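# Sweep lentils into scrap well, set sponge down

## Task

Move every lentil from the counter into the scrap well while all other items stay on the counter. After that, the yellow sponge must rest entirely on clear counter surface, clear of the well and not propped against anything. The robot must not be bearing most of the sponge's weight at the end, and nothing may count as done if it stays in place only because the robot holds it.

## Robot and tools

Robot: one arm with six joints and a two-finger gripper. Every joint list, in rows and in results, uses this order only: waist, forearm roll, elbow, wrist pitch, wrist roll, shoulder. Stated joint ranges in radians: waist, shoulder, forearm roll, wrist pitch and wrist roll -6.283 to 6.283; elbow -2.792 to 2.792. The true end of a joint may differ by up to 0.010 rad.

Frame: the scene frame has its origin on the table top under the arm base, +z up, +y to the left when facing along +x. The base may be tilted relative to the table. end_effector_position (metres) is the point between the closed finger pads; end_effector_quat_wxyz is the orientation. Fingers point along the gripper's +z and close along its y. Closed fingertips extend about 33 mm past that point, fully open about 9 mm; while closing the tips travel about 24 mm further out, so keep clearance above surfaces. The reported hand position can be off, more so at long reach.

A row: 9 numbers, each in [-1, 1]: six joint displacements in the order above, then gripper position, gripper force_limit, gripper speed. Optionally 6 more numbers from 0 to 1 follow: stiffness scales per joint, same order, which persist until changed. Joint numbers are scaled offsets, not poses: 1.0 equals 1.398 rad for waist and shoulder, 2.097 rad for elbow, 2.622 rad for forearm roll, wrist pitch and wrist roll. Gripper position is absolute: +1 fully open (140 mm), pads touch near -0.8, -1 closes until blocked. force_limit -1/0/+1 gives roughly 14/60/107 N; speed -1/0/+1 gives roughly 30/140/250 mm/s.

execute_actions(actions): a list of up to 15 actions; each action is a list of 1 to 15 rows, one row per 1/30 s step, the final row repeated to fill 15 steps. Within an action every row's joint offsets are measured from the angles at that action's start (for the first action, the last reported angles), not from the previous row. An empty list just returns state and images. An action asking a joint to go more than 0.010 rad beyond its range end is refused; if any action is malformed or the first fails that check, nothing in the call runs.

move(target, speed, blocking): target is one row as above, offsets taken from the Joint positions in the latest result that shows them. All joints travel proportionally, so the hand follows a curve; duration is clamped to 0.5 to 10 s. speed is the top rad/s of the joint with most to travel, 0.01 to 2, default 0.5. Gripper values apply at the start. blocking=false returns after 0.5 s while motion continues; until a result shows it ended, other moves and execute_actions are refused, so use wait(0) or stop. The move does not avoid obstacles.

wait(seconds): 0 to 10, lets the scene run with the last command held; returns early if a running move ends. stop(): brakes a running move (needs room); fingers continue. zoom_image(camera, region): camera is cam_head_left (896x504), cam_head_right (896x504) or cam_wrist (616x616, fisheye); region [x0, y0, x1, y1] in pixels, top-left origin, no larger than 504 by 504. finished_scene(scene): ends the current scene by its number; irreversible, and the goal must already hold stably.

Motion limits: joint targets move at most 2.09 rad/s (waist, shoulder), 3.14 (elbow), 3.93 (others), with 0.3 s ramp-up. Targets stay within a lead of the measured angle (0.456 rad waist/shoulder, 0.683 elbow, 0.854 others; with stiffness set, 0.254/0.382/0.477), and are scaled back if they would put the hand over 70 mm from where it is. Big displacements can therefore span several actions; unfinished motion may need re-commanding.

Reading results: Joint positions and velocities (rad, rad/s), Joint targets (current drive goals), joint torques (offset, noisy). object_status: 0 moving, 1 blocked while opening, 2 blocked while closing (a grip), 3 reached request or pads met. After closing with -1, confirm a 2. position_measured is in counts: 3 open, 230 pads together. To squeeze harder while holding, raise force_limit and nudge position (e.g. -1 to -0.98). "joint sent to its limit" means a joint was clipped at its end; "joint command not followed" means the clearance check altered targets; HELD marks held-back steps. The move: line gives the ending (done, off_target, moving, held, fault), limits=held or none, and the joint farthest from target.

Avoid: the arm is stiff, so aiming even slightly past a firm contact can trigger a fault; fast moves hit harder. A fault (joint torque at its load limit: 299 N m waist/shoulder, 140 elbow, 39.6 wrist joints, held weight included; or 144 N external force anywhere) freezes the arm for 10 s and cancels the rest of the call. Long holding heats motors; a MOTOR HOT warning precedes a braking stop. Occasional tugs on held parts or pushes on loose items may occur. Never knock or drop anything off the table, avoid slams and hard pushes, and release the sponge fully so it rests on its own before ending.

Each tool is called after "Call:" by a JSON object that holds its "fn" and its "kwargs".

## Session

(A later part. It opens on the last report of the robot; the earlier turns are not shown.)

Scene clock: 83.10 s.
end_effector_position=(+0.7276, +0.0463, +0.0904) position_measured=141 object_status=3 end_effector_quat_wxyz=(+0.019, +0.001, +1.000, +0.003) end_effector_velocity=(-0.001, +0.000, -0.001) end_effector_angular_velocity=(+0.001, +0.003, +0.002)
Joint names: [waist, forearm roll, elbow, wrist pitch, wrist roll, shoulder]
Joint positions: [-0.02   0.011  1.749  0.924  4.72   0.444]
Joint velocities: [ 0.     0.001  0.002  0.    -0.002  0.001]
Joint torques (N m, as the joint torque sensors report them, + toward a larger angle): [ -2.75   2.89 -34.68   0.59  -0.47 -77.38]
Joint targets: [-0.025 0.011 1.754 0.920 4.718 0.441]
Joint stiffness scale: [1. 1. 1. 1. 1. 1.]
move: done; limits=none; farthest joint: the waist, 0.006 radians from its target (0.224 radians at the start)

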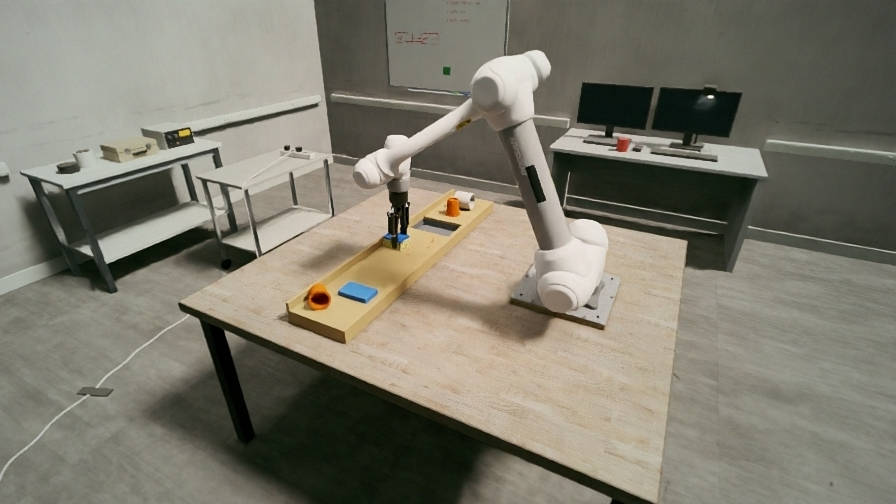

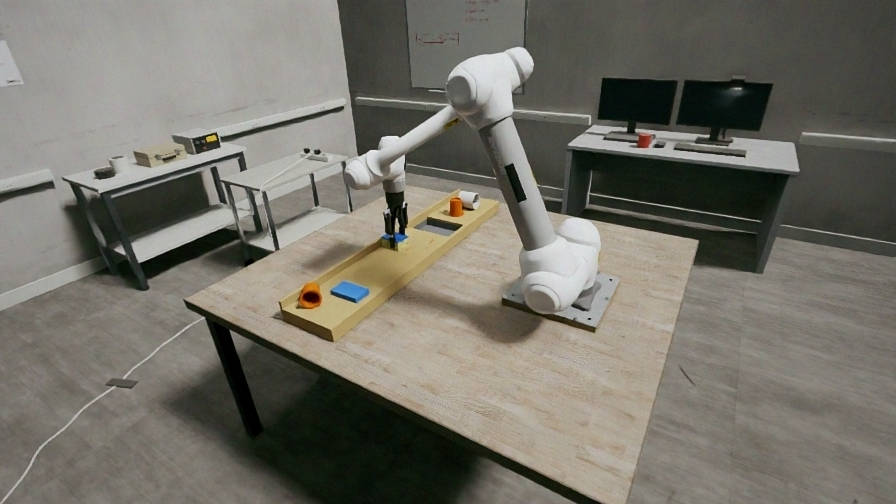

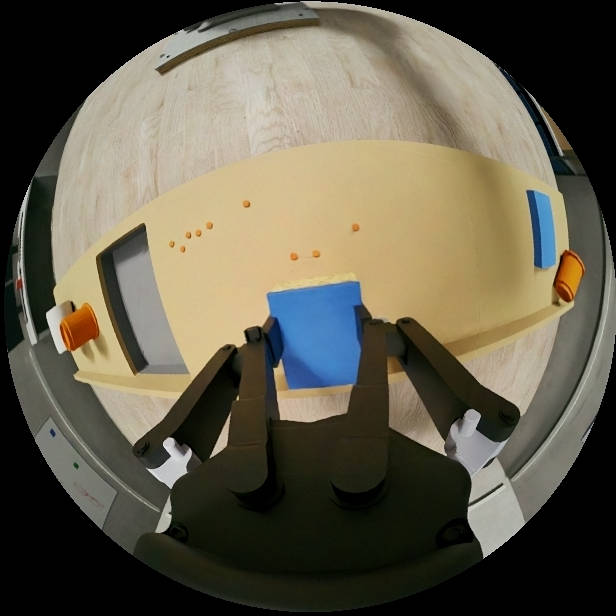

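Call:
{"fn": "move", "kwargs": {"target": [-0.174,0,0.002,0,-0.092,0.005,-0.1,-1,-0.8], "speed": 0.12}}

Call:
{"fn": "move", "kwargs": {"target": [0,0,-0.014,0.021,0,-0.019,-0.1,-1,-0.8], "speed": 0.15}}

Call:
{"fn": "zoom_image", "kwargs": {"camera": "cam_head_left", "region": [350, 200, 480, 290]}}

Scene clock: 88.63 s.
end_effector_position=(+0.7177, -0.1266, +0.0887) position_measured=141 object_status=3 end_effector_quat_wxyz=(+0.018, +0.001, +1.000, -0.000) end_effector_velocity=(+0.001, +0.000, -0.000) end_effector_angular_velocity=(+0.001, -0.001, +0.001)
Joint names: [waist, forearm roll, elbow, wrist pitch, wrist roll, shoulder]
Joint positions: [-0.258  0.011  1.749  0.924  4.482  0.447]
Joint velocities: [ 0.     0.001 -0.001 -0.001 -0.002  0.001]
Joint torques (N m, as the joint torque sensors report them, + toward a larger angle): [ -3.93   3.32 -34.8    0.63  -0.24 -76.1 ]
Joint targets: [-0.263 0.011 1.753 0.924 4.479 0.451]
Joint stiffness scale: [1. 1. 1. 1. 1. 1.]
move: done; limits=none; farthest joint: the waist, 0.005 radians from its target (0.243 radians at the start)

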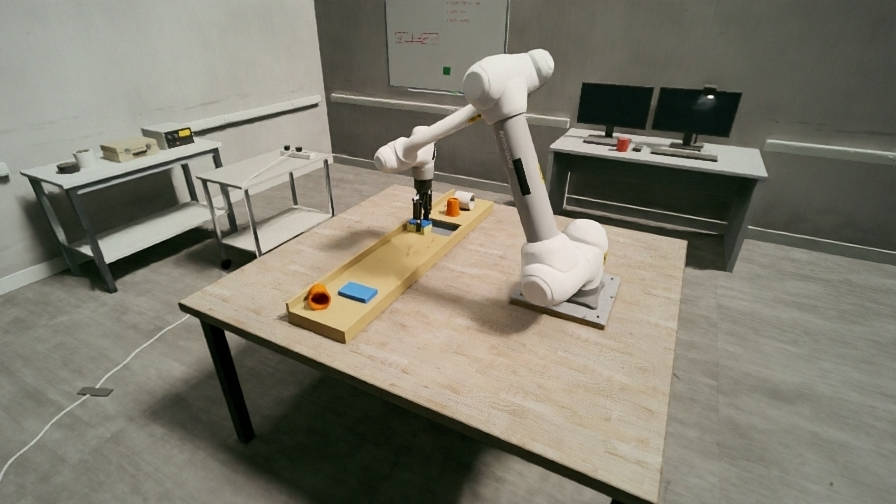

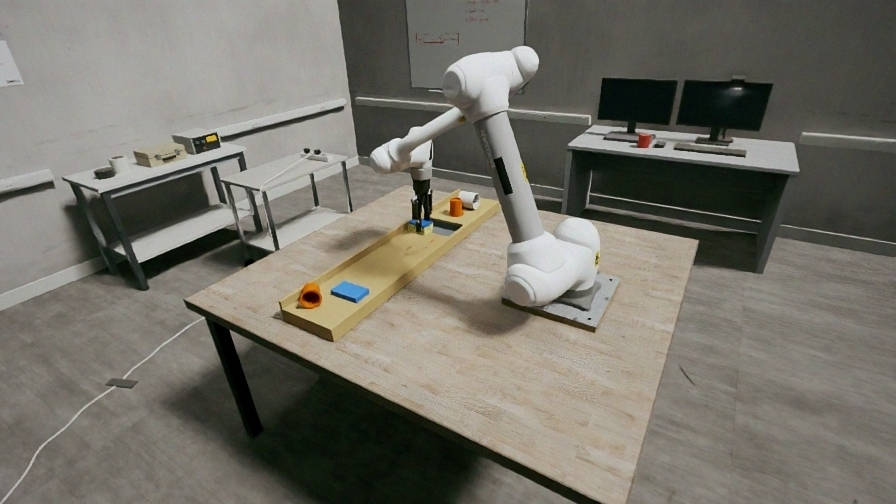

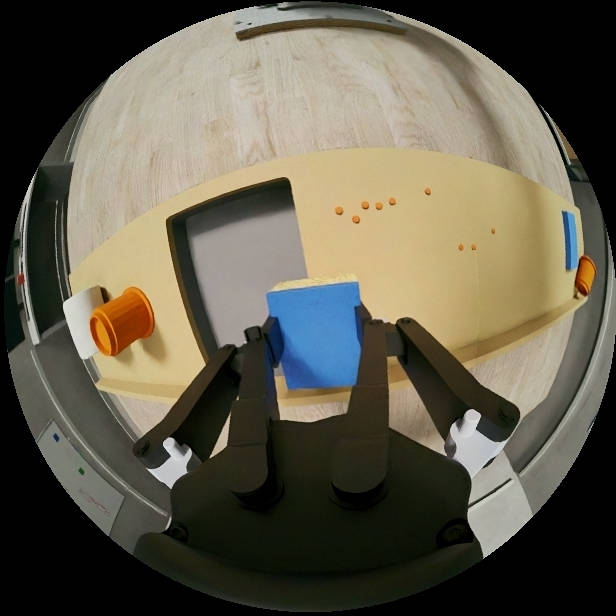

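Scene clock: 89.43 s.
end_effector_position=(+0.7190, -0.1267, +0.1171) position_measured=141 object_status=3 end_effector_quat_wxyz=(+0.017, +0.001, +1.000, +0.000) end_effector_velocity=(-0.001, +0.001, +0.000) end_effector_angular_velocity=(+0.001, +0.001, -0.000)
Joint names: [waist, forearm roll, elbow, wrist pitch, wrist roll, shoulder]
Joint positions: [-0.258  0.011  1.723  0.975  4.482  0.424]
Joint velocities: [ 0.     0.001  0.     0.002 -0.    -0.   ]
Joint torques (N m, as the joint torque sensors report them, + toward a larger angle): [ -1.98   3.69 -37.27   0.51  -0.16 -78.77]
Joint targets: [-0.258 0.011 1.719 0.979 4.482 0.421]
Joint stiffness scale: [1. 1. 1. 1. 1. 1.]
move: done; limits=none; farthest joint: the wrist pitch, 0.005 radians from its target (0.055 radians at the start)

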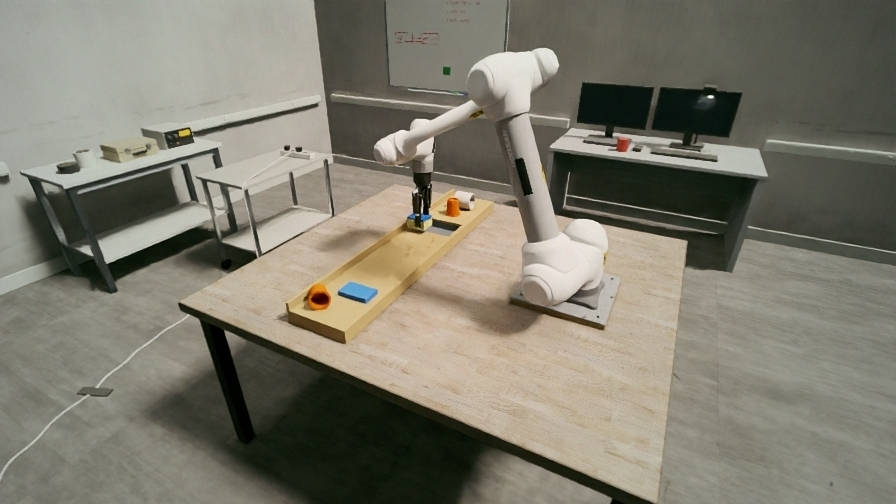

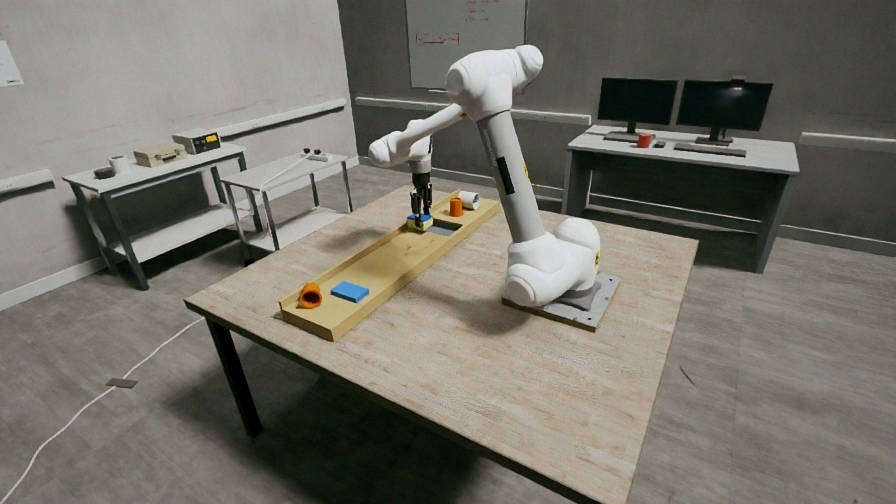

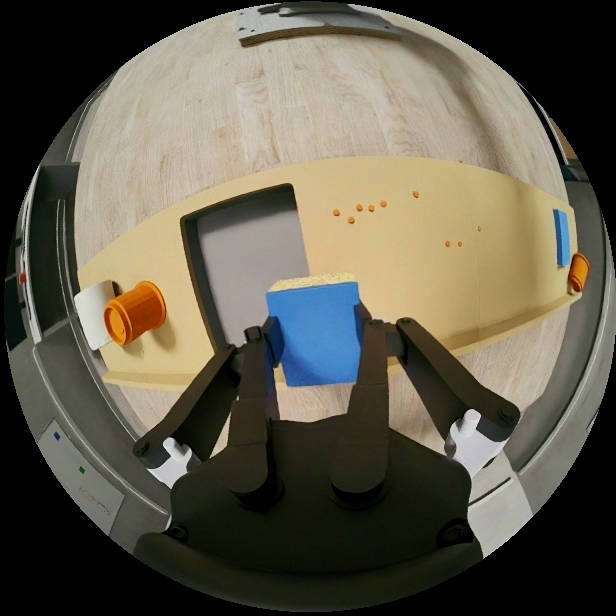

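Region (350, 200, 480, 290) of cam_head_left's 896x504 image, scaled by 3.877, with more detail than that image has; it fills the top 349 rows of this view, and the rest is white.

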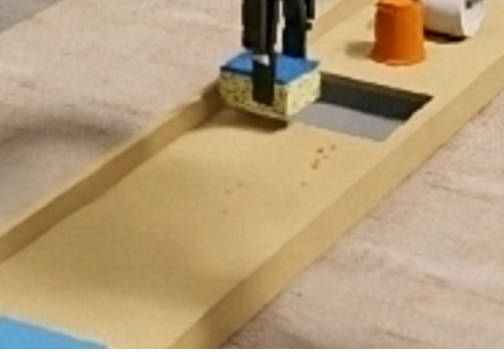

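Call:
{"fn": "move", "kwargs": {"target": [0.296,0,0.0955,-0.032,0.157,-0.089,-0.1,-1,-0.8], "speed": 0.5}}

Call:
{"fn": "move", "kwargs": {"target": [0,0,0.009,-0.0155,0,0.0185,-0.1,-1,-0.8], "speed": 0.1}}

Scene clock: 96.80 s.
end_effector_position=(+0.6189, +0.1530, +0.1070) position_measured=141 object_status=3 end_effector_quat_wxyz=(+0.018, +0.001, +1.000, +0.004) end_effector_velocity=(-0.000, -0.001, -0.000) end_effector_angular_velocity=(-0.001, +0.000, -0.001)
Joint names: [waist, forearm roll, elbow, wrist pitch, wrist roll, shoulder]
Joint positions: [0.151 0.011 1.92  0.895 4.891 0.303]
Joint velocities: [-0.    -0.001  0.001  0.     0.001 -0.   ]
Joint torques (N m, as the joint torque sensors report them, + toward a larger angle): [ -4.24   3.42 -36.45   0.44  -0.04 -64.58]
Joint targets: [0.156 0.011 1.924 0.891 4.893 0.300]
Joint stiffness scale: [1. 1. 1. 1. 1. 1.]
move: done; limits=none; farthest joint: the waist, 0.005 radians from its target (0.414 radians at the start)

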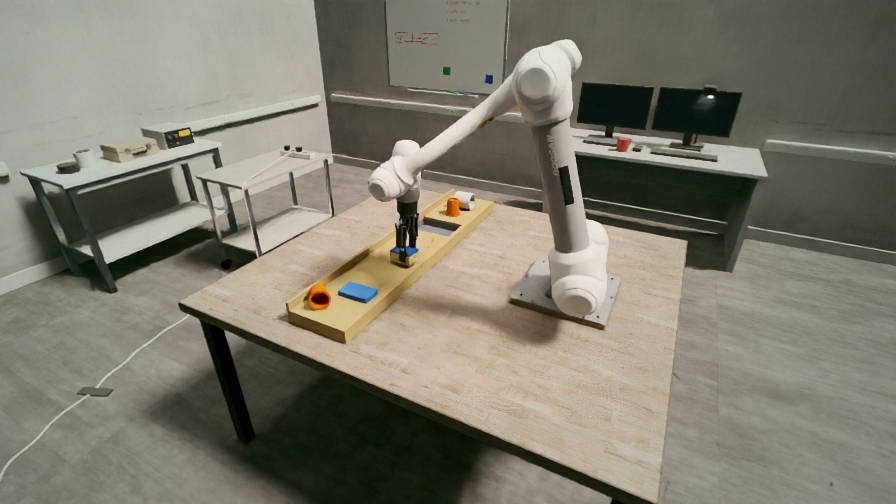

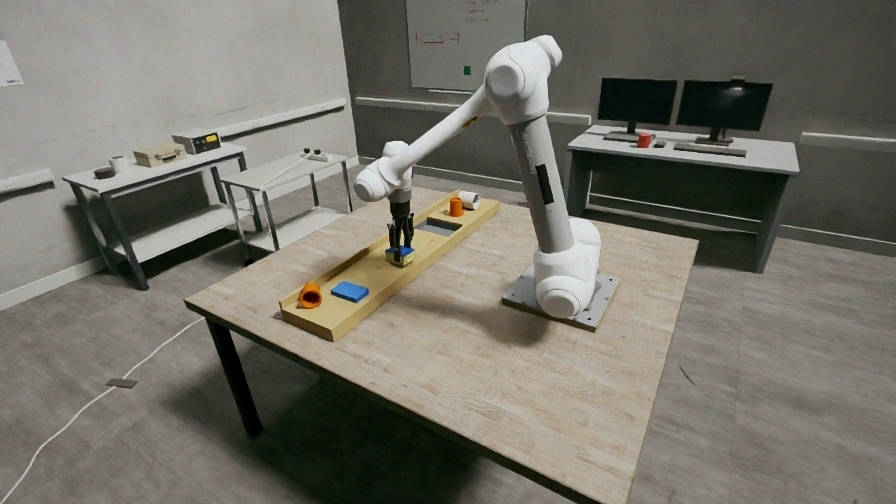

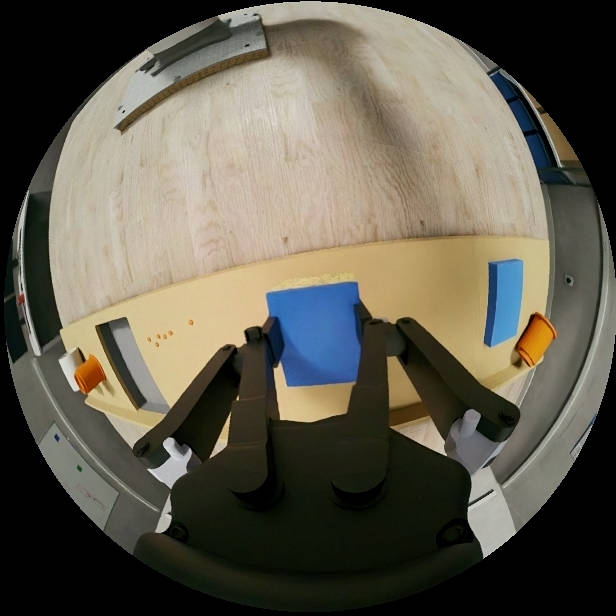

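Scene clock: 97.60 s.
end_effector_position=(+0.6196, +0.1529, +0.0873) position_measured=141 object_status=3 end_effector_quat_wxyz=(+0.018, +0.001, +1.000, +0.004) end_effector_velocity=(-0.000, -0.000, -0.000) end_effector_angular_velocity=(-0.000, -0.000, +0.000)
Joint names: [waist, forearm roll, elbow, wrist pitch, wrist roll, shoulder]
Joint positions: [0.151 0.011 1.933 0.86  4.891 0.325]
Joint velocities: [-0.    -0.001  0.001 -0.001 -0.    -0.   ]
Joint torques (N m, as the joint torque sensors report them, + toward a larger angle): [ -1.98   3.25 -32.46   0.38  -0.27 -63.18]
Joint targets: [0.151 0.011 1.938 0.855 4.891 0.329]
Joint stiffness scale: [1. 1. 1. 1. 1. 1.]
move: done; limits=none; farthest joint: the elbow, 0.005 radians from its target (0.019 radians at the start)

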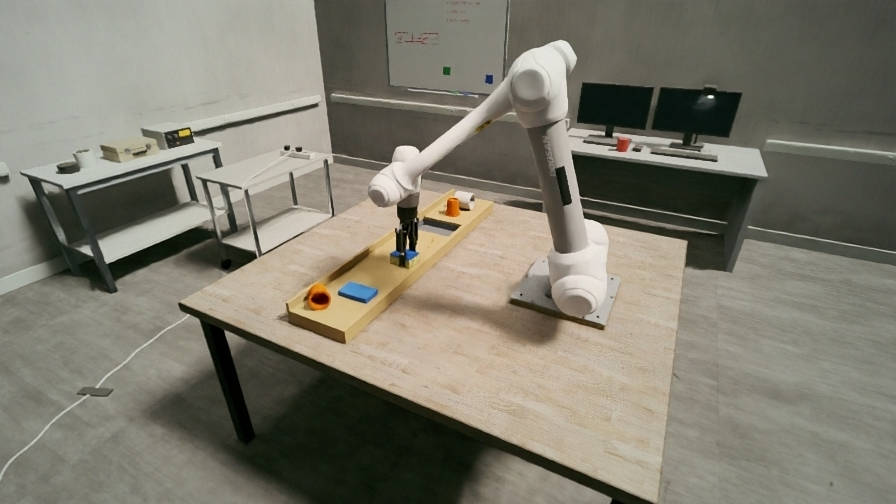

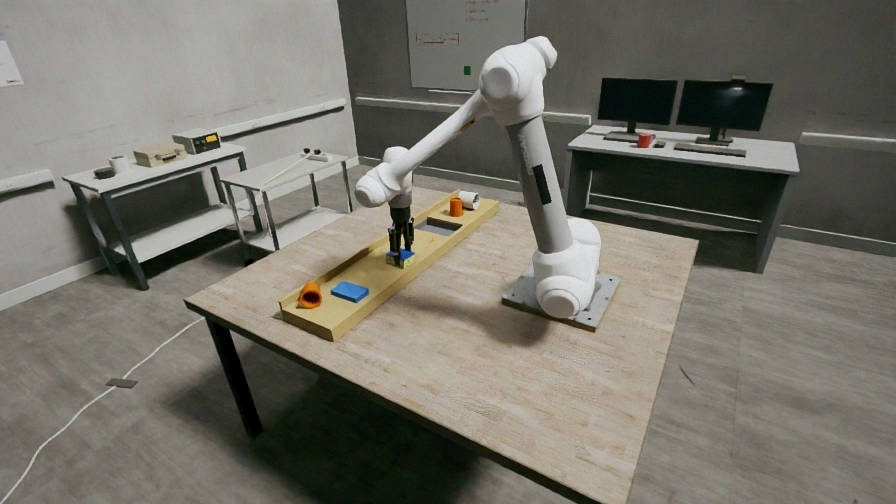

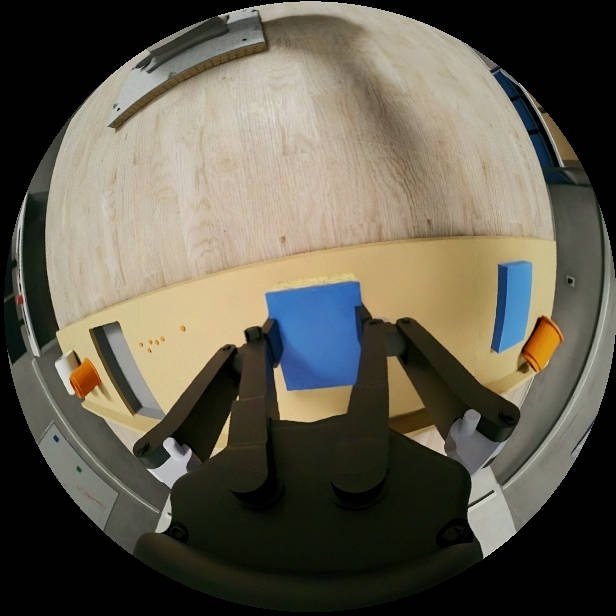

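Call:
{"fn": "move", "kwargs": {"target": [-0.325,0,0.002,0,-0.172,0.0025,-0.1,-1,-0.8], "speed": 0.13}}

Call:
{"fn": "move", "kwargs": {"target": [0,0,-0.011,0.02,0,-0.022,-0.1,-1,-0.8], "speed": 0.15}}

Call:
{"fn": "move", "kwargs": {"target": [0.33,0,-0.03,0.01,0.175,0.026,-0.1,-1,-0.8], "speed": 0.6}}

Call:
{"fn": "zoom_image", "kwargs": {"camera": "cam_head_left", "region": [350, 200, 480, 290]}}

Call:
{"fn": "zoom_image", "kwargs": {"camera": "cam_wrist", "region": [40, 200, 300, 420]}}

Scene clock: 105.10 s.
end_effector_position=(+0.6244, -0.1316, +0.0884) position_measured=141 object_status=3 end_effector_quat_wxyz=(+0.019, +0.002, +1.000, -0.001) end_effector_velocity=(+0.001, -0.000, -0.000) end_effector_angular_velocity=(+0.000, +0.000, +0.000)
Joint names: [waist, forearm roll, elbow, wrist pitch, wrist roll, shoulder]
Joint positions: [-0.298  0.011  1.933  0.859  4.442  0.325]
Joint velocities: [-0.     0.    -0.001 -0.    -0.001  0.001]
Joint torques (N m, as the joint torque sensors report them, + toward a larger angle): [ -2.82   3.15 -33.75   0.31  -0.48 -65.14]
Joint targets: [-0.303 0.011 1.938 0.860 4.440 0.328]
Joint stiffness scale: [1. 1. 1. 1. 1. 1.]
move: done; limits=none; farthest joint: the waist, 0.005 radians from its target (0.454 radians at the start)

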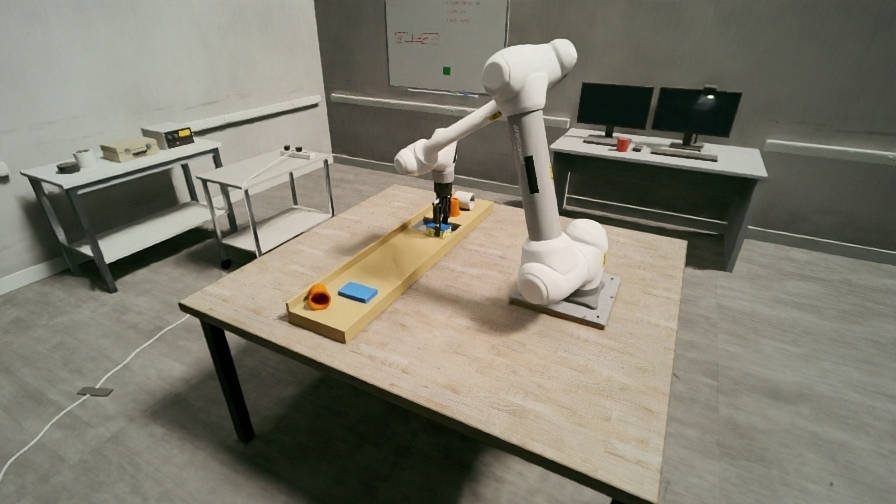

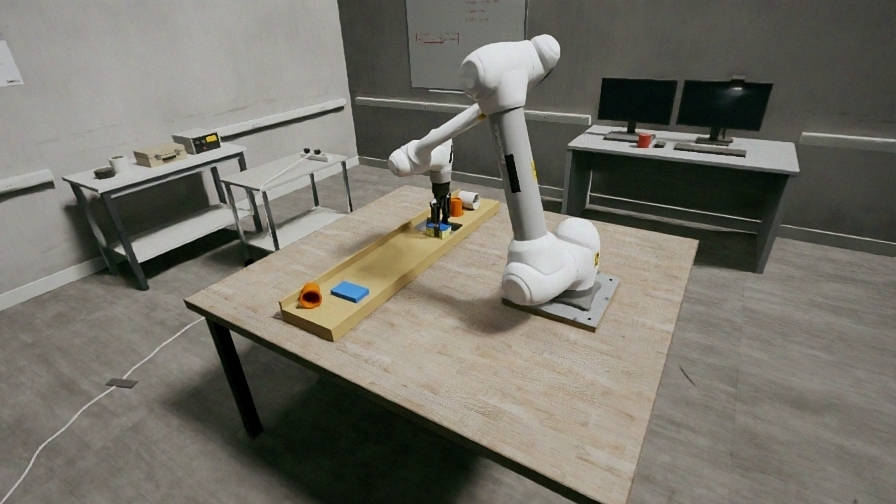

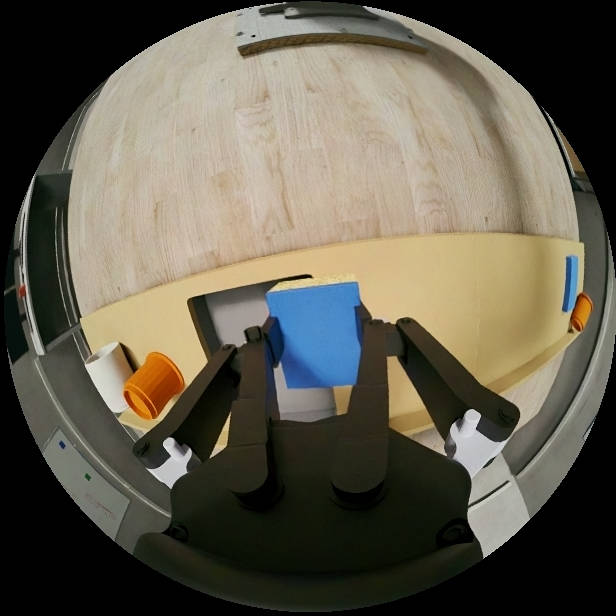

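Scene clock: 105.90 s.
end_effector_position=(+0.6235, -0.1312, +0.1140) position_measured=141 object_status=3 end_effector_quat_wxyz=(+0.019, +0.001, +1.000, -0.001) end_effector_velocity=(-0.000, -0.000, -0.000) end_effector_angular_velocity=(+0.000, +0.001, -0.000)
Joint names: [waist, forearm roll, elbow, wrist pitch, wrist roll, shoulder]
Joint positions: [-0.298  0.011  1.914  0.907  4.442  0.297]
Joint velocities: [-0.    -0.    -0.     0.001 -0.     0.001]
Joint torques (N m, as the joint torque sensors report them, + toward a larger angle): [ -2.46   3.4  -35.45   0.16  -0.35 -64.61]
Joint targets: [-0.298 0.011 1.910 0.912 4.442 0.294]
Joint stiffness scale: [1. 1. 1. 1. 1. 1.]
move: done; limits=none; farthest joint: the elbow, 0.005 radians from its target (0.024 radians at the start)

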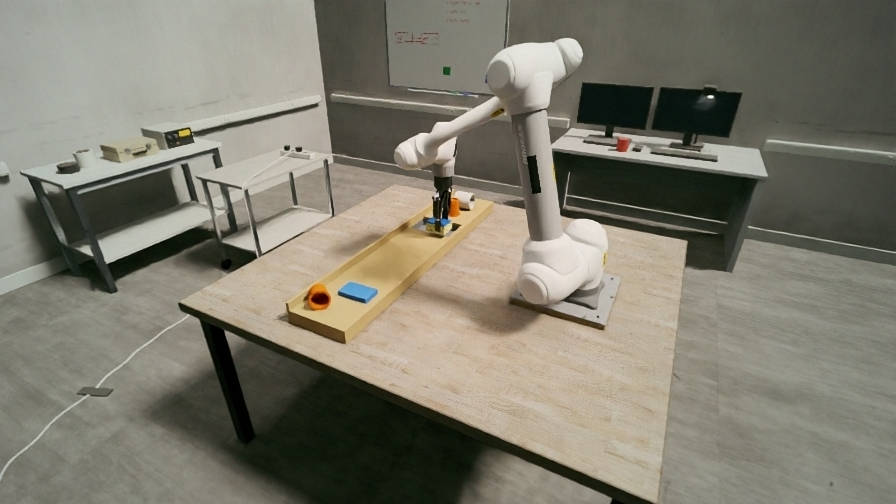

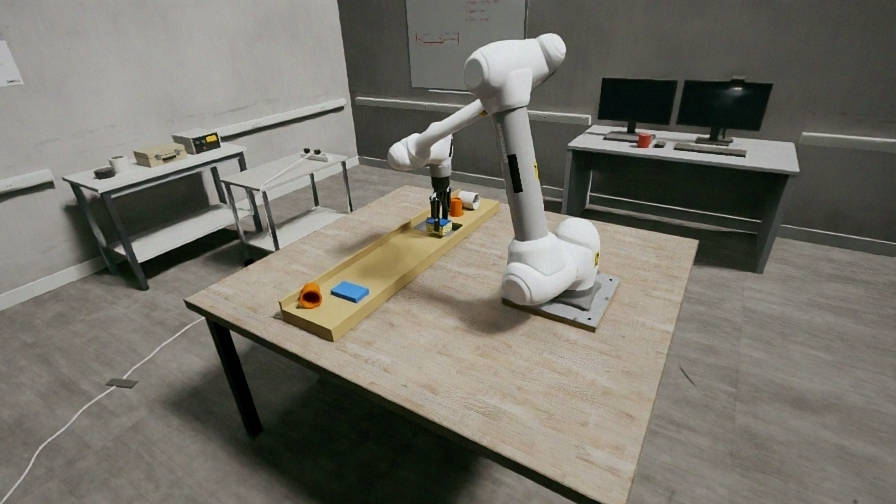

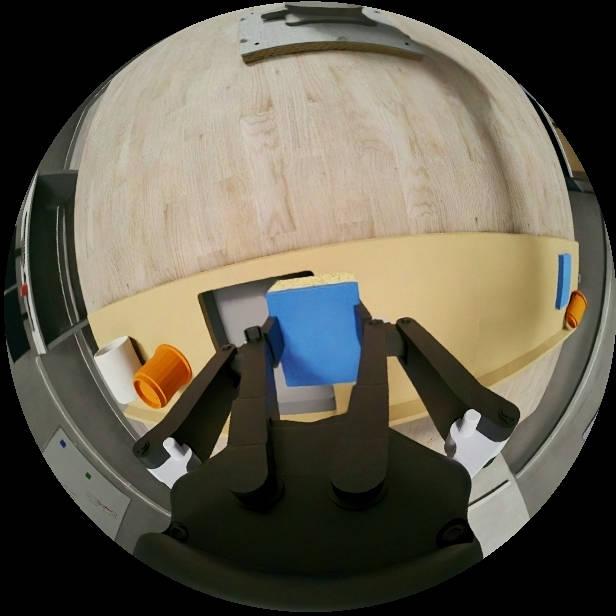

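Scene clock: 107.20 s.
end_effector_position=(+0.6462, +0.1632, +0.1186) position_measured=141 object_status=3 end_effector_quat_wxyz=(+0.019, +0.001, +1.000, +0.005) end_effector_velocity=(+0.001, -0.000, +0.000) end_effector_angular_velocity=(-0.000, -0.001, -0.001)
Joint names: [waist, forearm roll, elbow, wrist pitch, wrist roll, shoulder]
Joint positions: [0.158 0.011 1.856 0.929 4.899 0.33 ]
Joint velocities: [-0.    -0.001 -0.001 -0.     0.001  0.   ]
Joint torques (N m, as the joint torque sensors report them, + toward a larger angle): [ -2.53   3.7  -37.19   0.4   -0.24 -67.86]
Joint targets: [0.163 0.011 1.852 0.933 4.901 0.334]
Joint stiffness scale: [1. 1. 1. 1. 1. 1.]
move: done; limits=none; farthest joint: the waist, 0.005 radians from its target (0.462 radians at the start)

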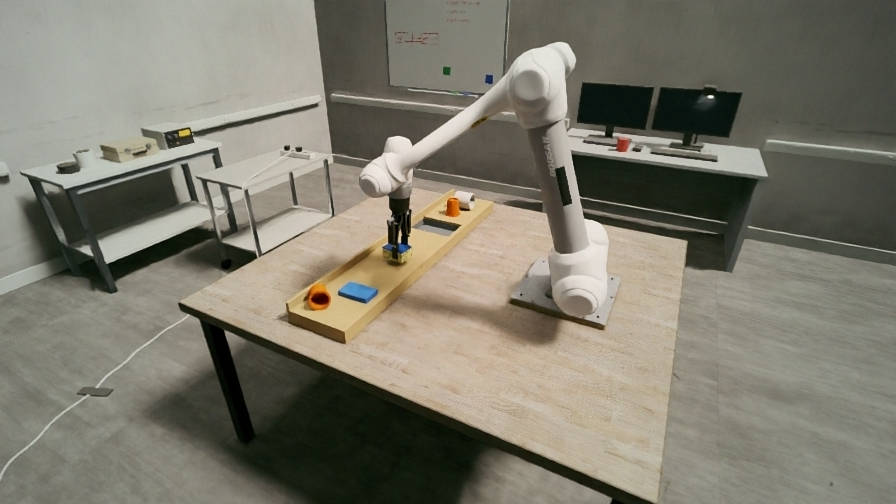

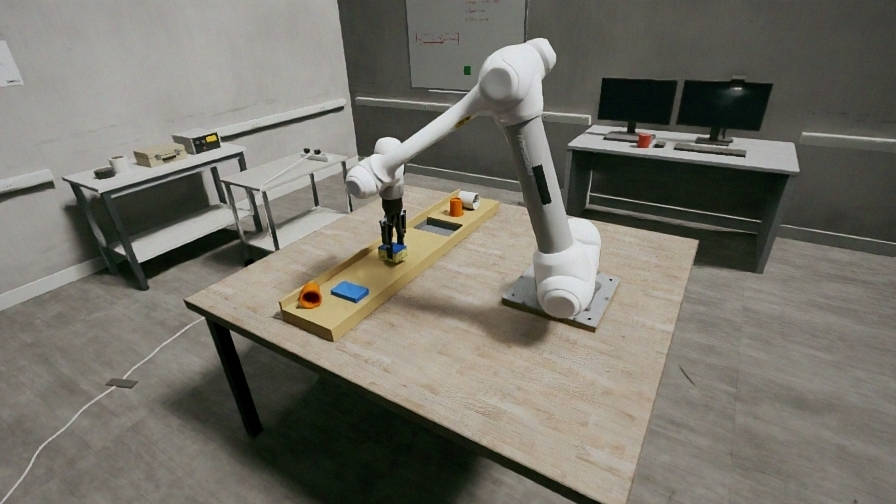

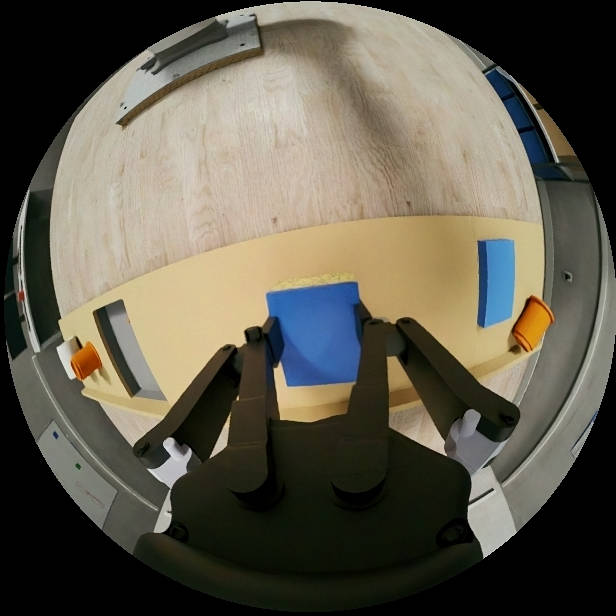

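Region (350, 200, 480, 290) of cam_head_left's 896x504 image, scaled by 3.877, with more detail than that image has; it fills the top 349 rows of this view, and the rest is white.

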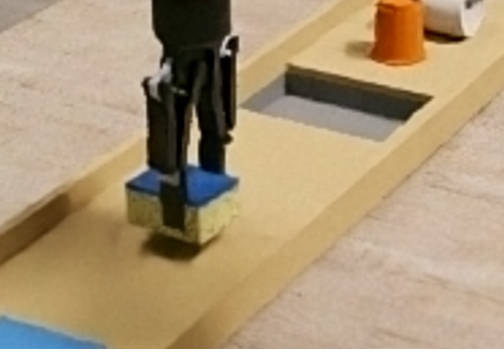

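Region (40, 200, 300, 420) of cam_wrist's 616x616 image, scaled by 1.938, with more detail than that image has; it fills the top 426 rows of this view, and the rest is white.

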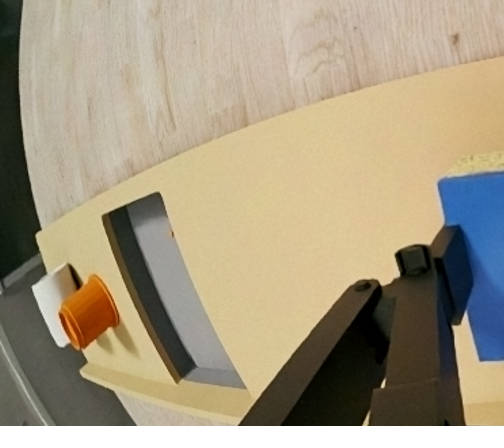

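Looks clean. Set the sponge down, release, and rise.

Call:
{"fn": "move", "kwargs": {"target": [0,0,0.0125,-0.021,0,0.0235,-0.1,-1,-0.8], "speed": 0.12}}

Call:
{"fn": "move", "kwargs": {"target": [0,0,0,0,0,0,0.5,-1,0]}}

Call:
{"fn": "move", "kwargs": {"target": [-0.03,0,-0.05,0.08,0,-0.075,0.5,-1,0], "speed": 0.4}}

Call:
{"fn": "zoom_image", "kwargs": {"camera": "cam_head_left", "region": [330, 190, 490, 300]}}

Scene clock: 111.53 s.
end_effector_position=(+0.6465, +0.1630, +0.0898) position_measured=141 object_status=3 end_effector_quat_wxyz=(+0.019, +0.001, +1.000, +0.005) end_effector_velocity=(+0.000, +0.001, +0.001) end_effector_angular_velocity=(+0.002, -0.001, -0.001)
Joint names: [waist, forearm roll, elbow, wrist pitch, wrist roll, shoulder]
Joint positions: [0.158 0.011 1.877 0.879 4.899 0.359]
Joint velocities: [ 0.     0.002  0.    -0.001 -0.    -0.001]
Joint torques (N m, as the joint torque sensors report them, + toward a larger angle): [ -3.88   3.67 -34.86   0.2   -0.18 -70.63]
Joint targets: [0.158 0.011 1.882 0.874 4.899 0.363]
Joint stiffness scale: [1. 1. 1. 1. 1. 1.]
move: done; limits=none; farthest joint: the elbow, 0.005 radians from its target (0.027 radians at the start)

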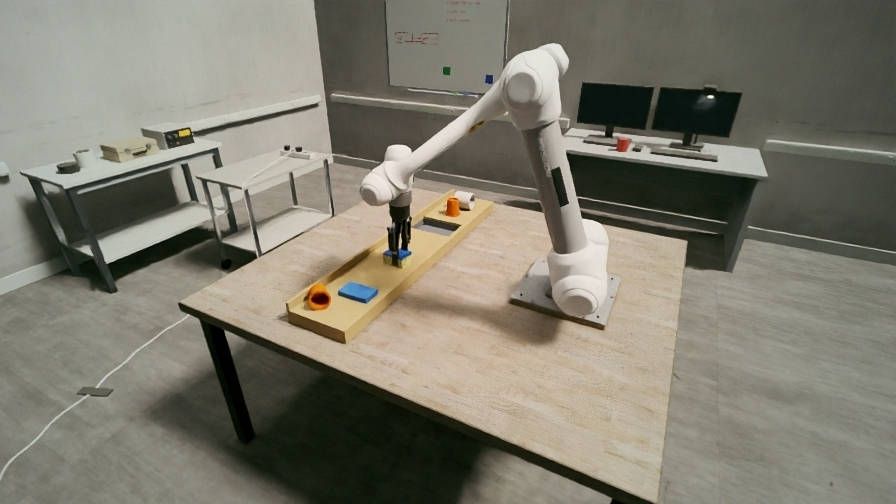

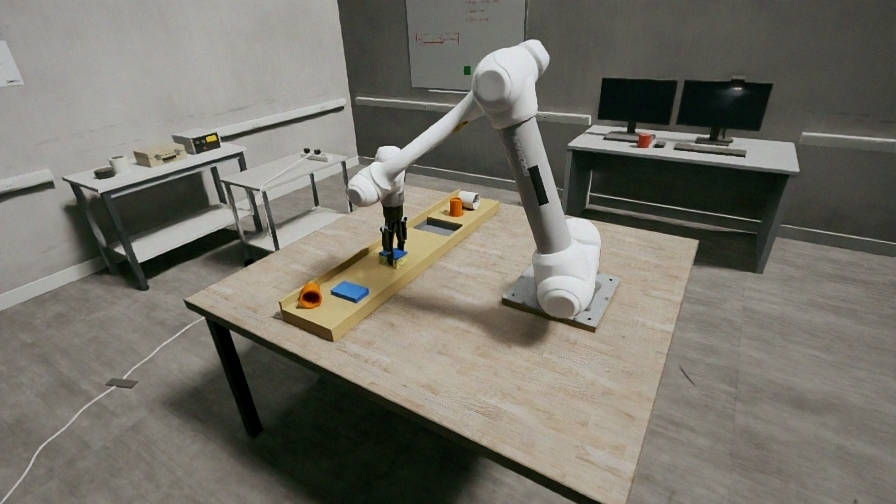

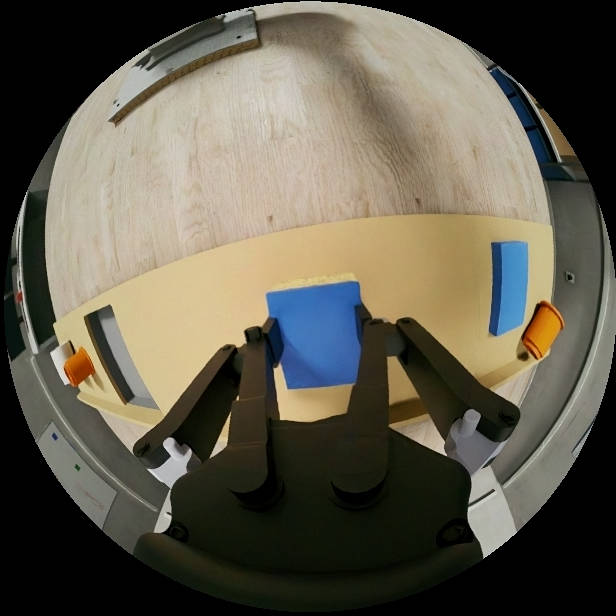

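Scene clock: 112.10 s.
end_effector_position=(+0.6465, +0.1630, +0.0898) position_measured=66 object_status=3 end_effector_quat_wxyz=(+0.019, +0.001, +1.000, +0.005) end_effector_velocity=(-0.000, -0.000, -0.000) end_effector_angular_velocity=(-0.001, +0.000, +0.000)
Joint names: [waist, forearm roll, elbow, wrist pitch, wrist roll, shoulder]
Joint positions: [0.158 0.011 1.877 0.879 4.899 0.359]
Joint velocities: [-0.    -0.001 -0.     0.    -0.     0.   ]
Joint torques (N m, as the joint torque sensors report them, + toward a larger angle): [ -2.33   3.47 -35.27   0.51  -0.4  -70.12]
Joint targets: [0.158 0.011 1.877 0.879 4.899 0.359]
Joint stiffness scale: [1. 1. 1. 1. 1. 1.]
move: done; limits=none; farthest joint: the waist, 0.000 radians from its target (0.000 radians at the start)

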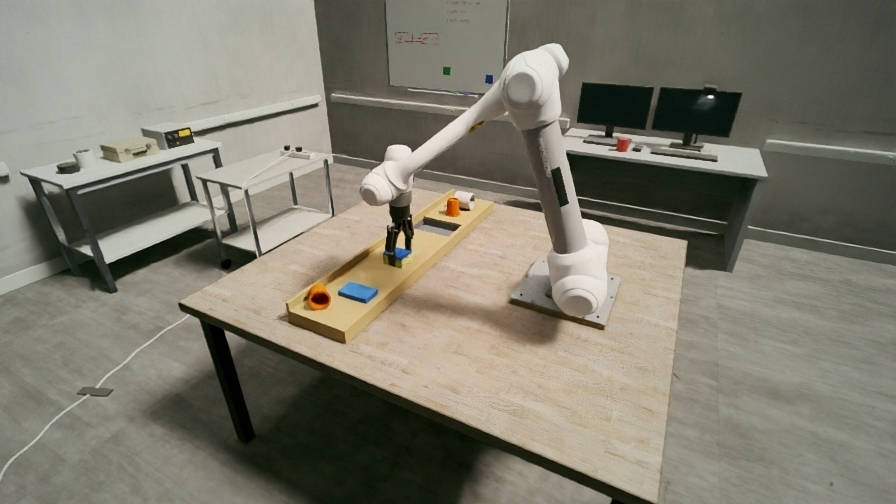

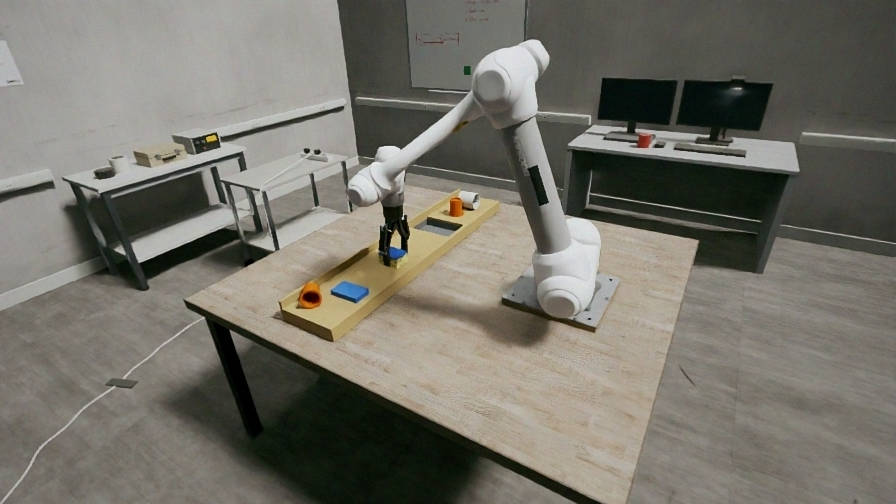

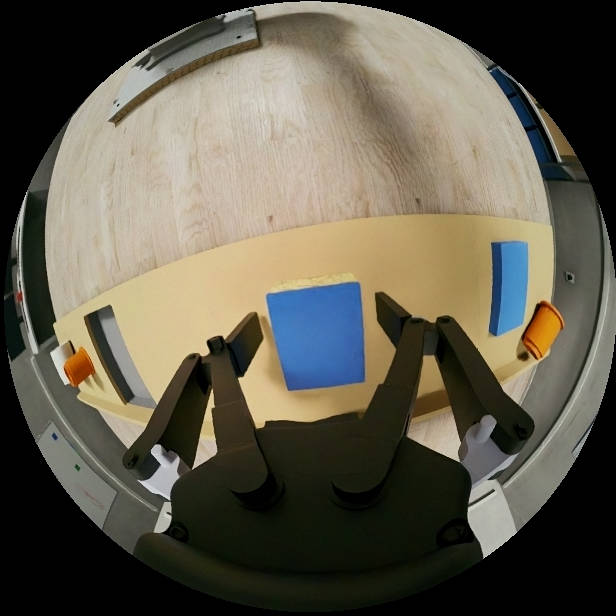

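Scene clock: 113.10 s.
end_effector_position=(+0.6502, +0.1399, +0.2046) position_measured=66 object_status=3 end_effector_quat_wxyz=(+0.018, +0.019, +1.000, +0.005) end_effector_velocity=(-0.001, +0.000, +0.001) end_effector_angular_velocity=(-0.000, +0.001, +0.000)
Joint names: [waist, forearm roll, elbow, wrist pitch, wrist roll, shoulder]
Joint positions: [0.122 0.011 1.776 1.083 4.899 0.258]
Joint velocities: [ 0.    -0.     0.     0.002 -0.    -0.001]
Joint torques (N m, as the joint torque sensors report them, + toward a larger angle): [ -1.76   4.05 -39.45   0.65  -0.33 -64.91]
Joint targets: [0.116 0.011 1.773 1.088 4.899 0.254]
Joint stiffness scale: [1. 1. 1. 1. 1. 1.]
move: done; limits=none; farthest joint: the waist, 0.006 radians from its target (0.042 radians at the start)

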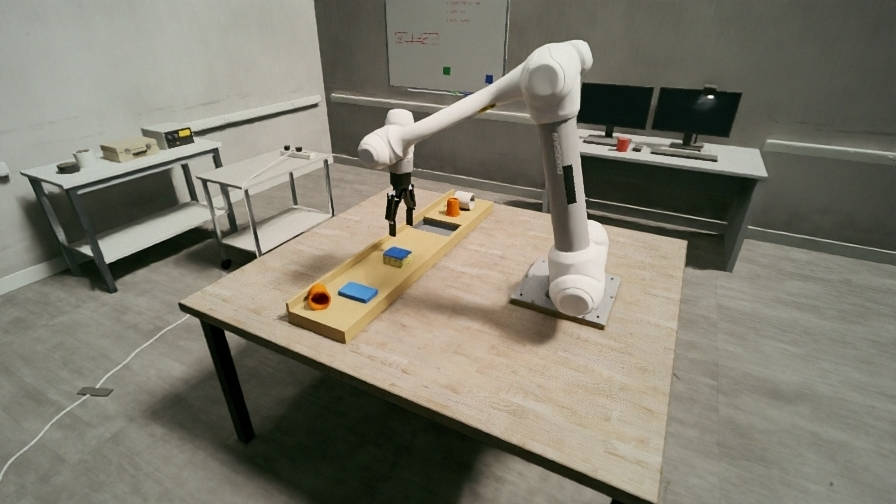

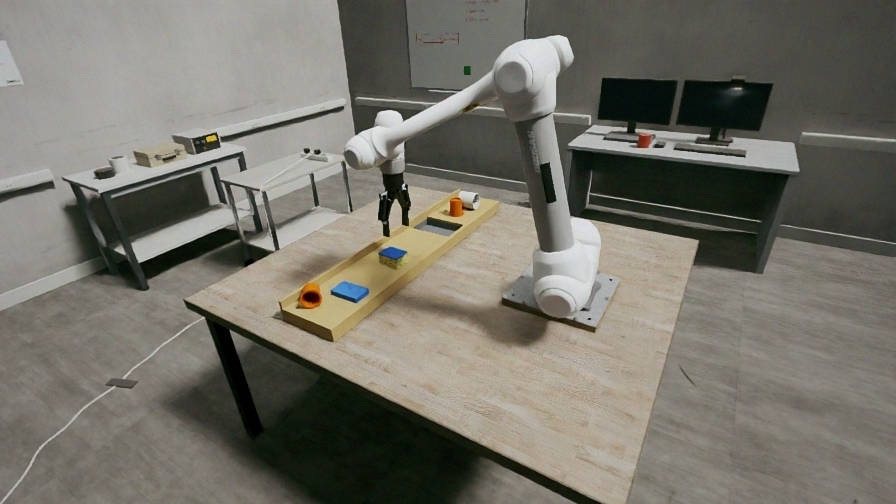

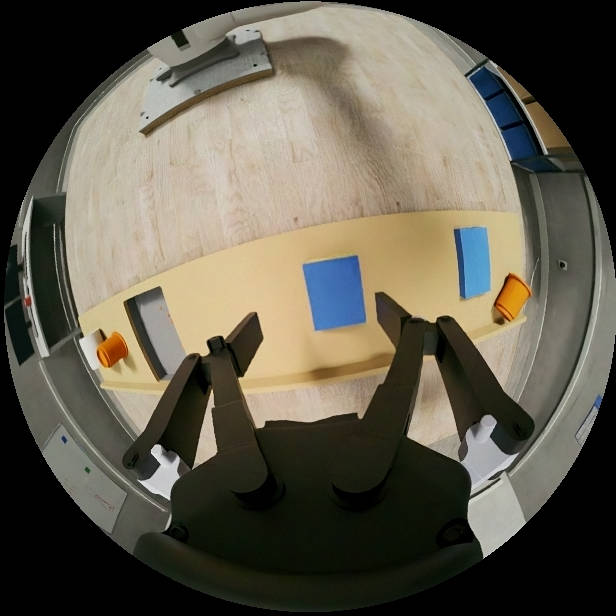

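Region (330, 190, 490, 300) of cam_head_left's 896x504 image, scaled by 3.150, with more detail than that image has; it fills the top 346 rows of this view, and the rest is white.

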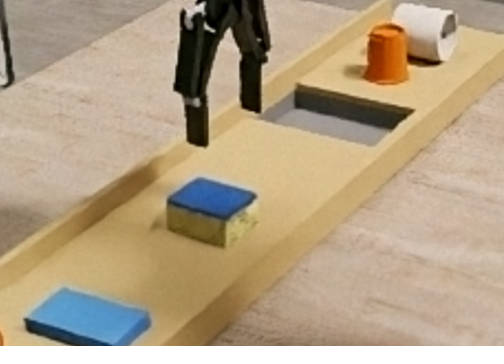

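Call:
{"fn": "finished_scene", "kwargs": {"scene": 1}}

The scene is finished: the task was done.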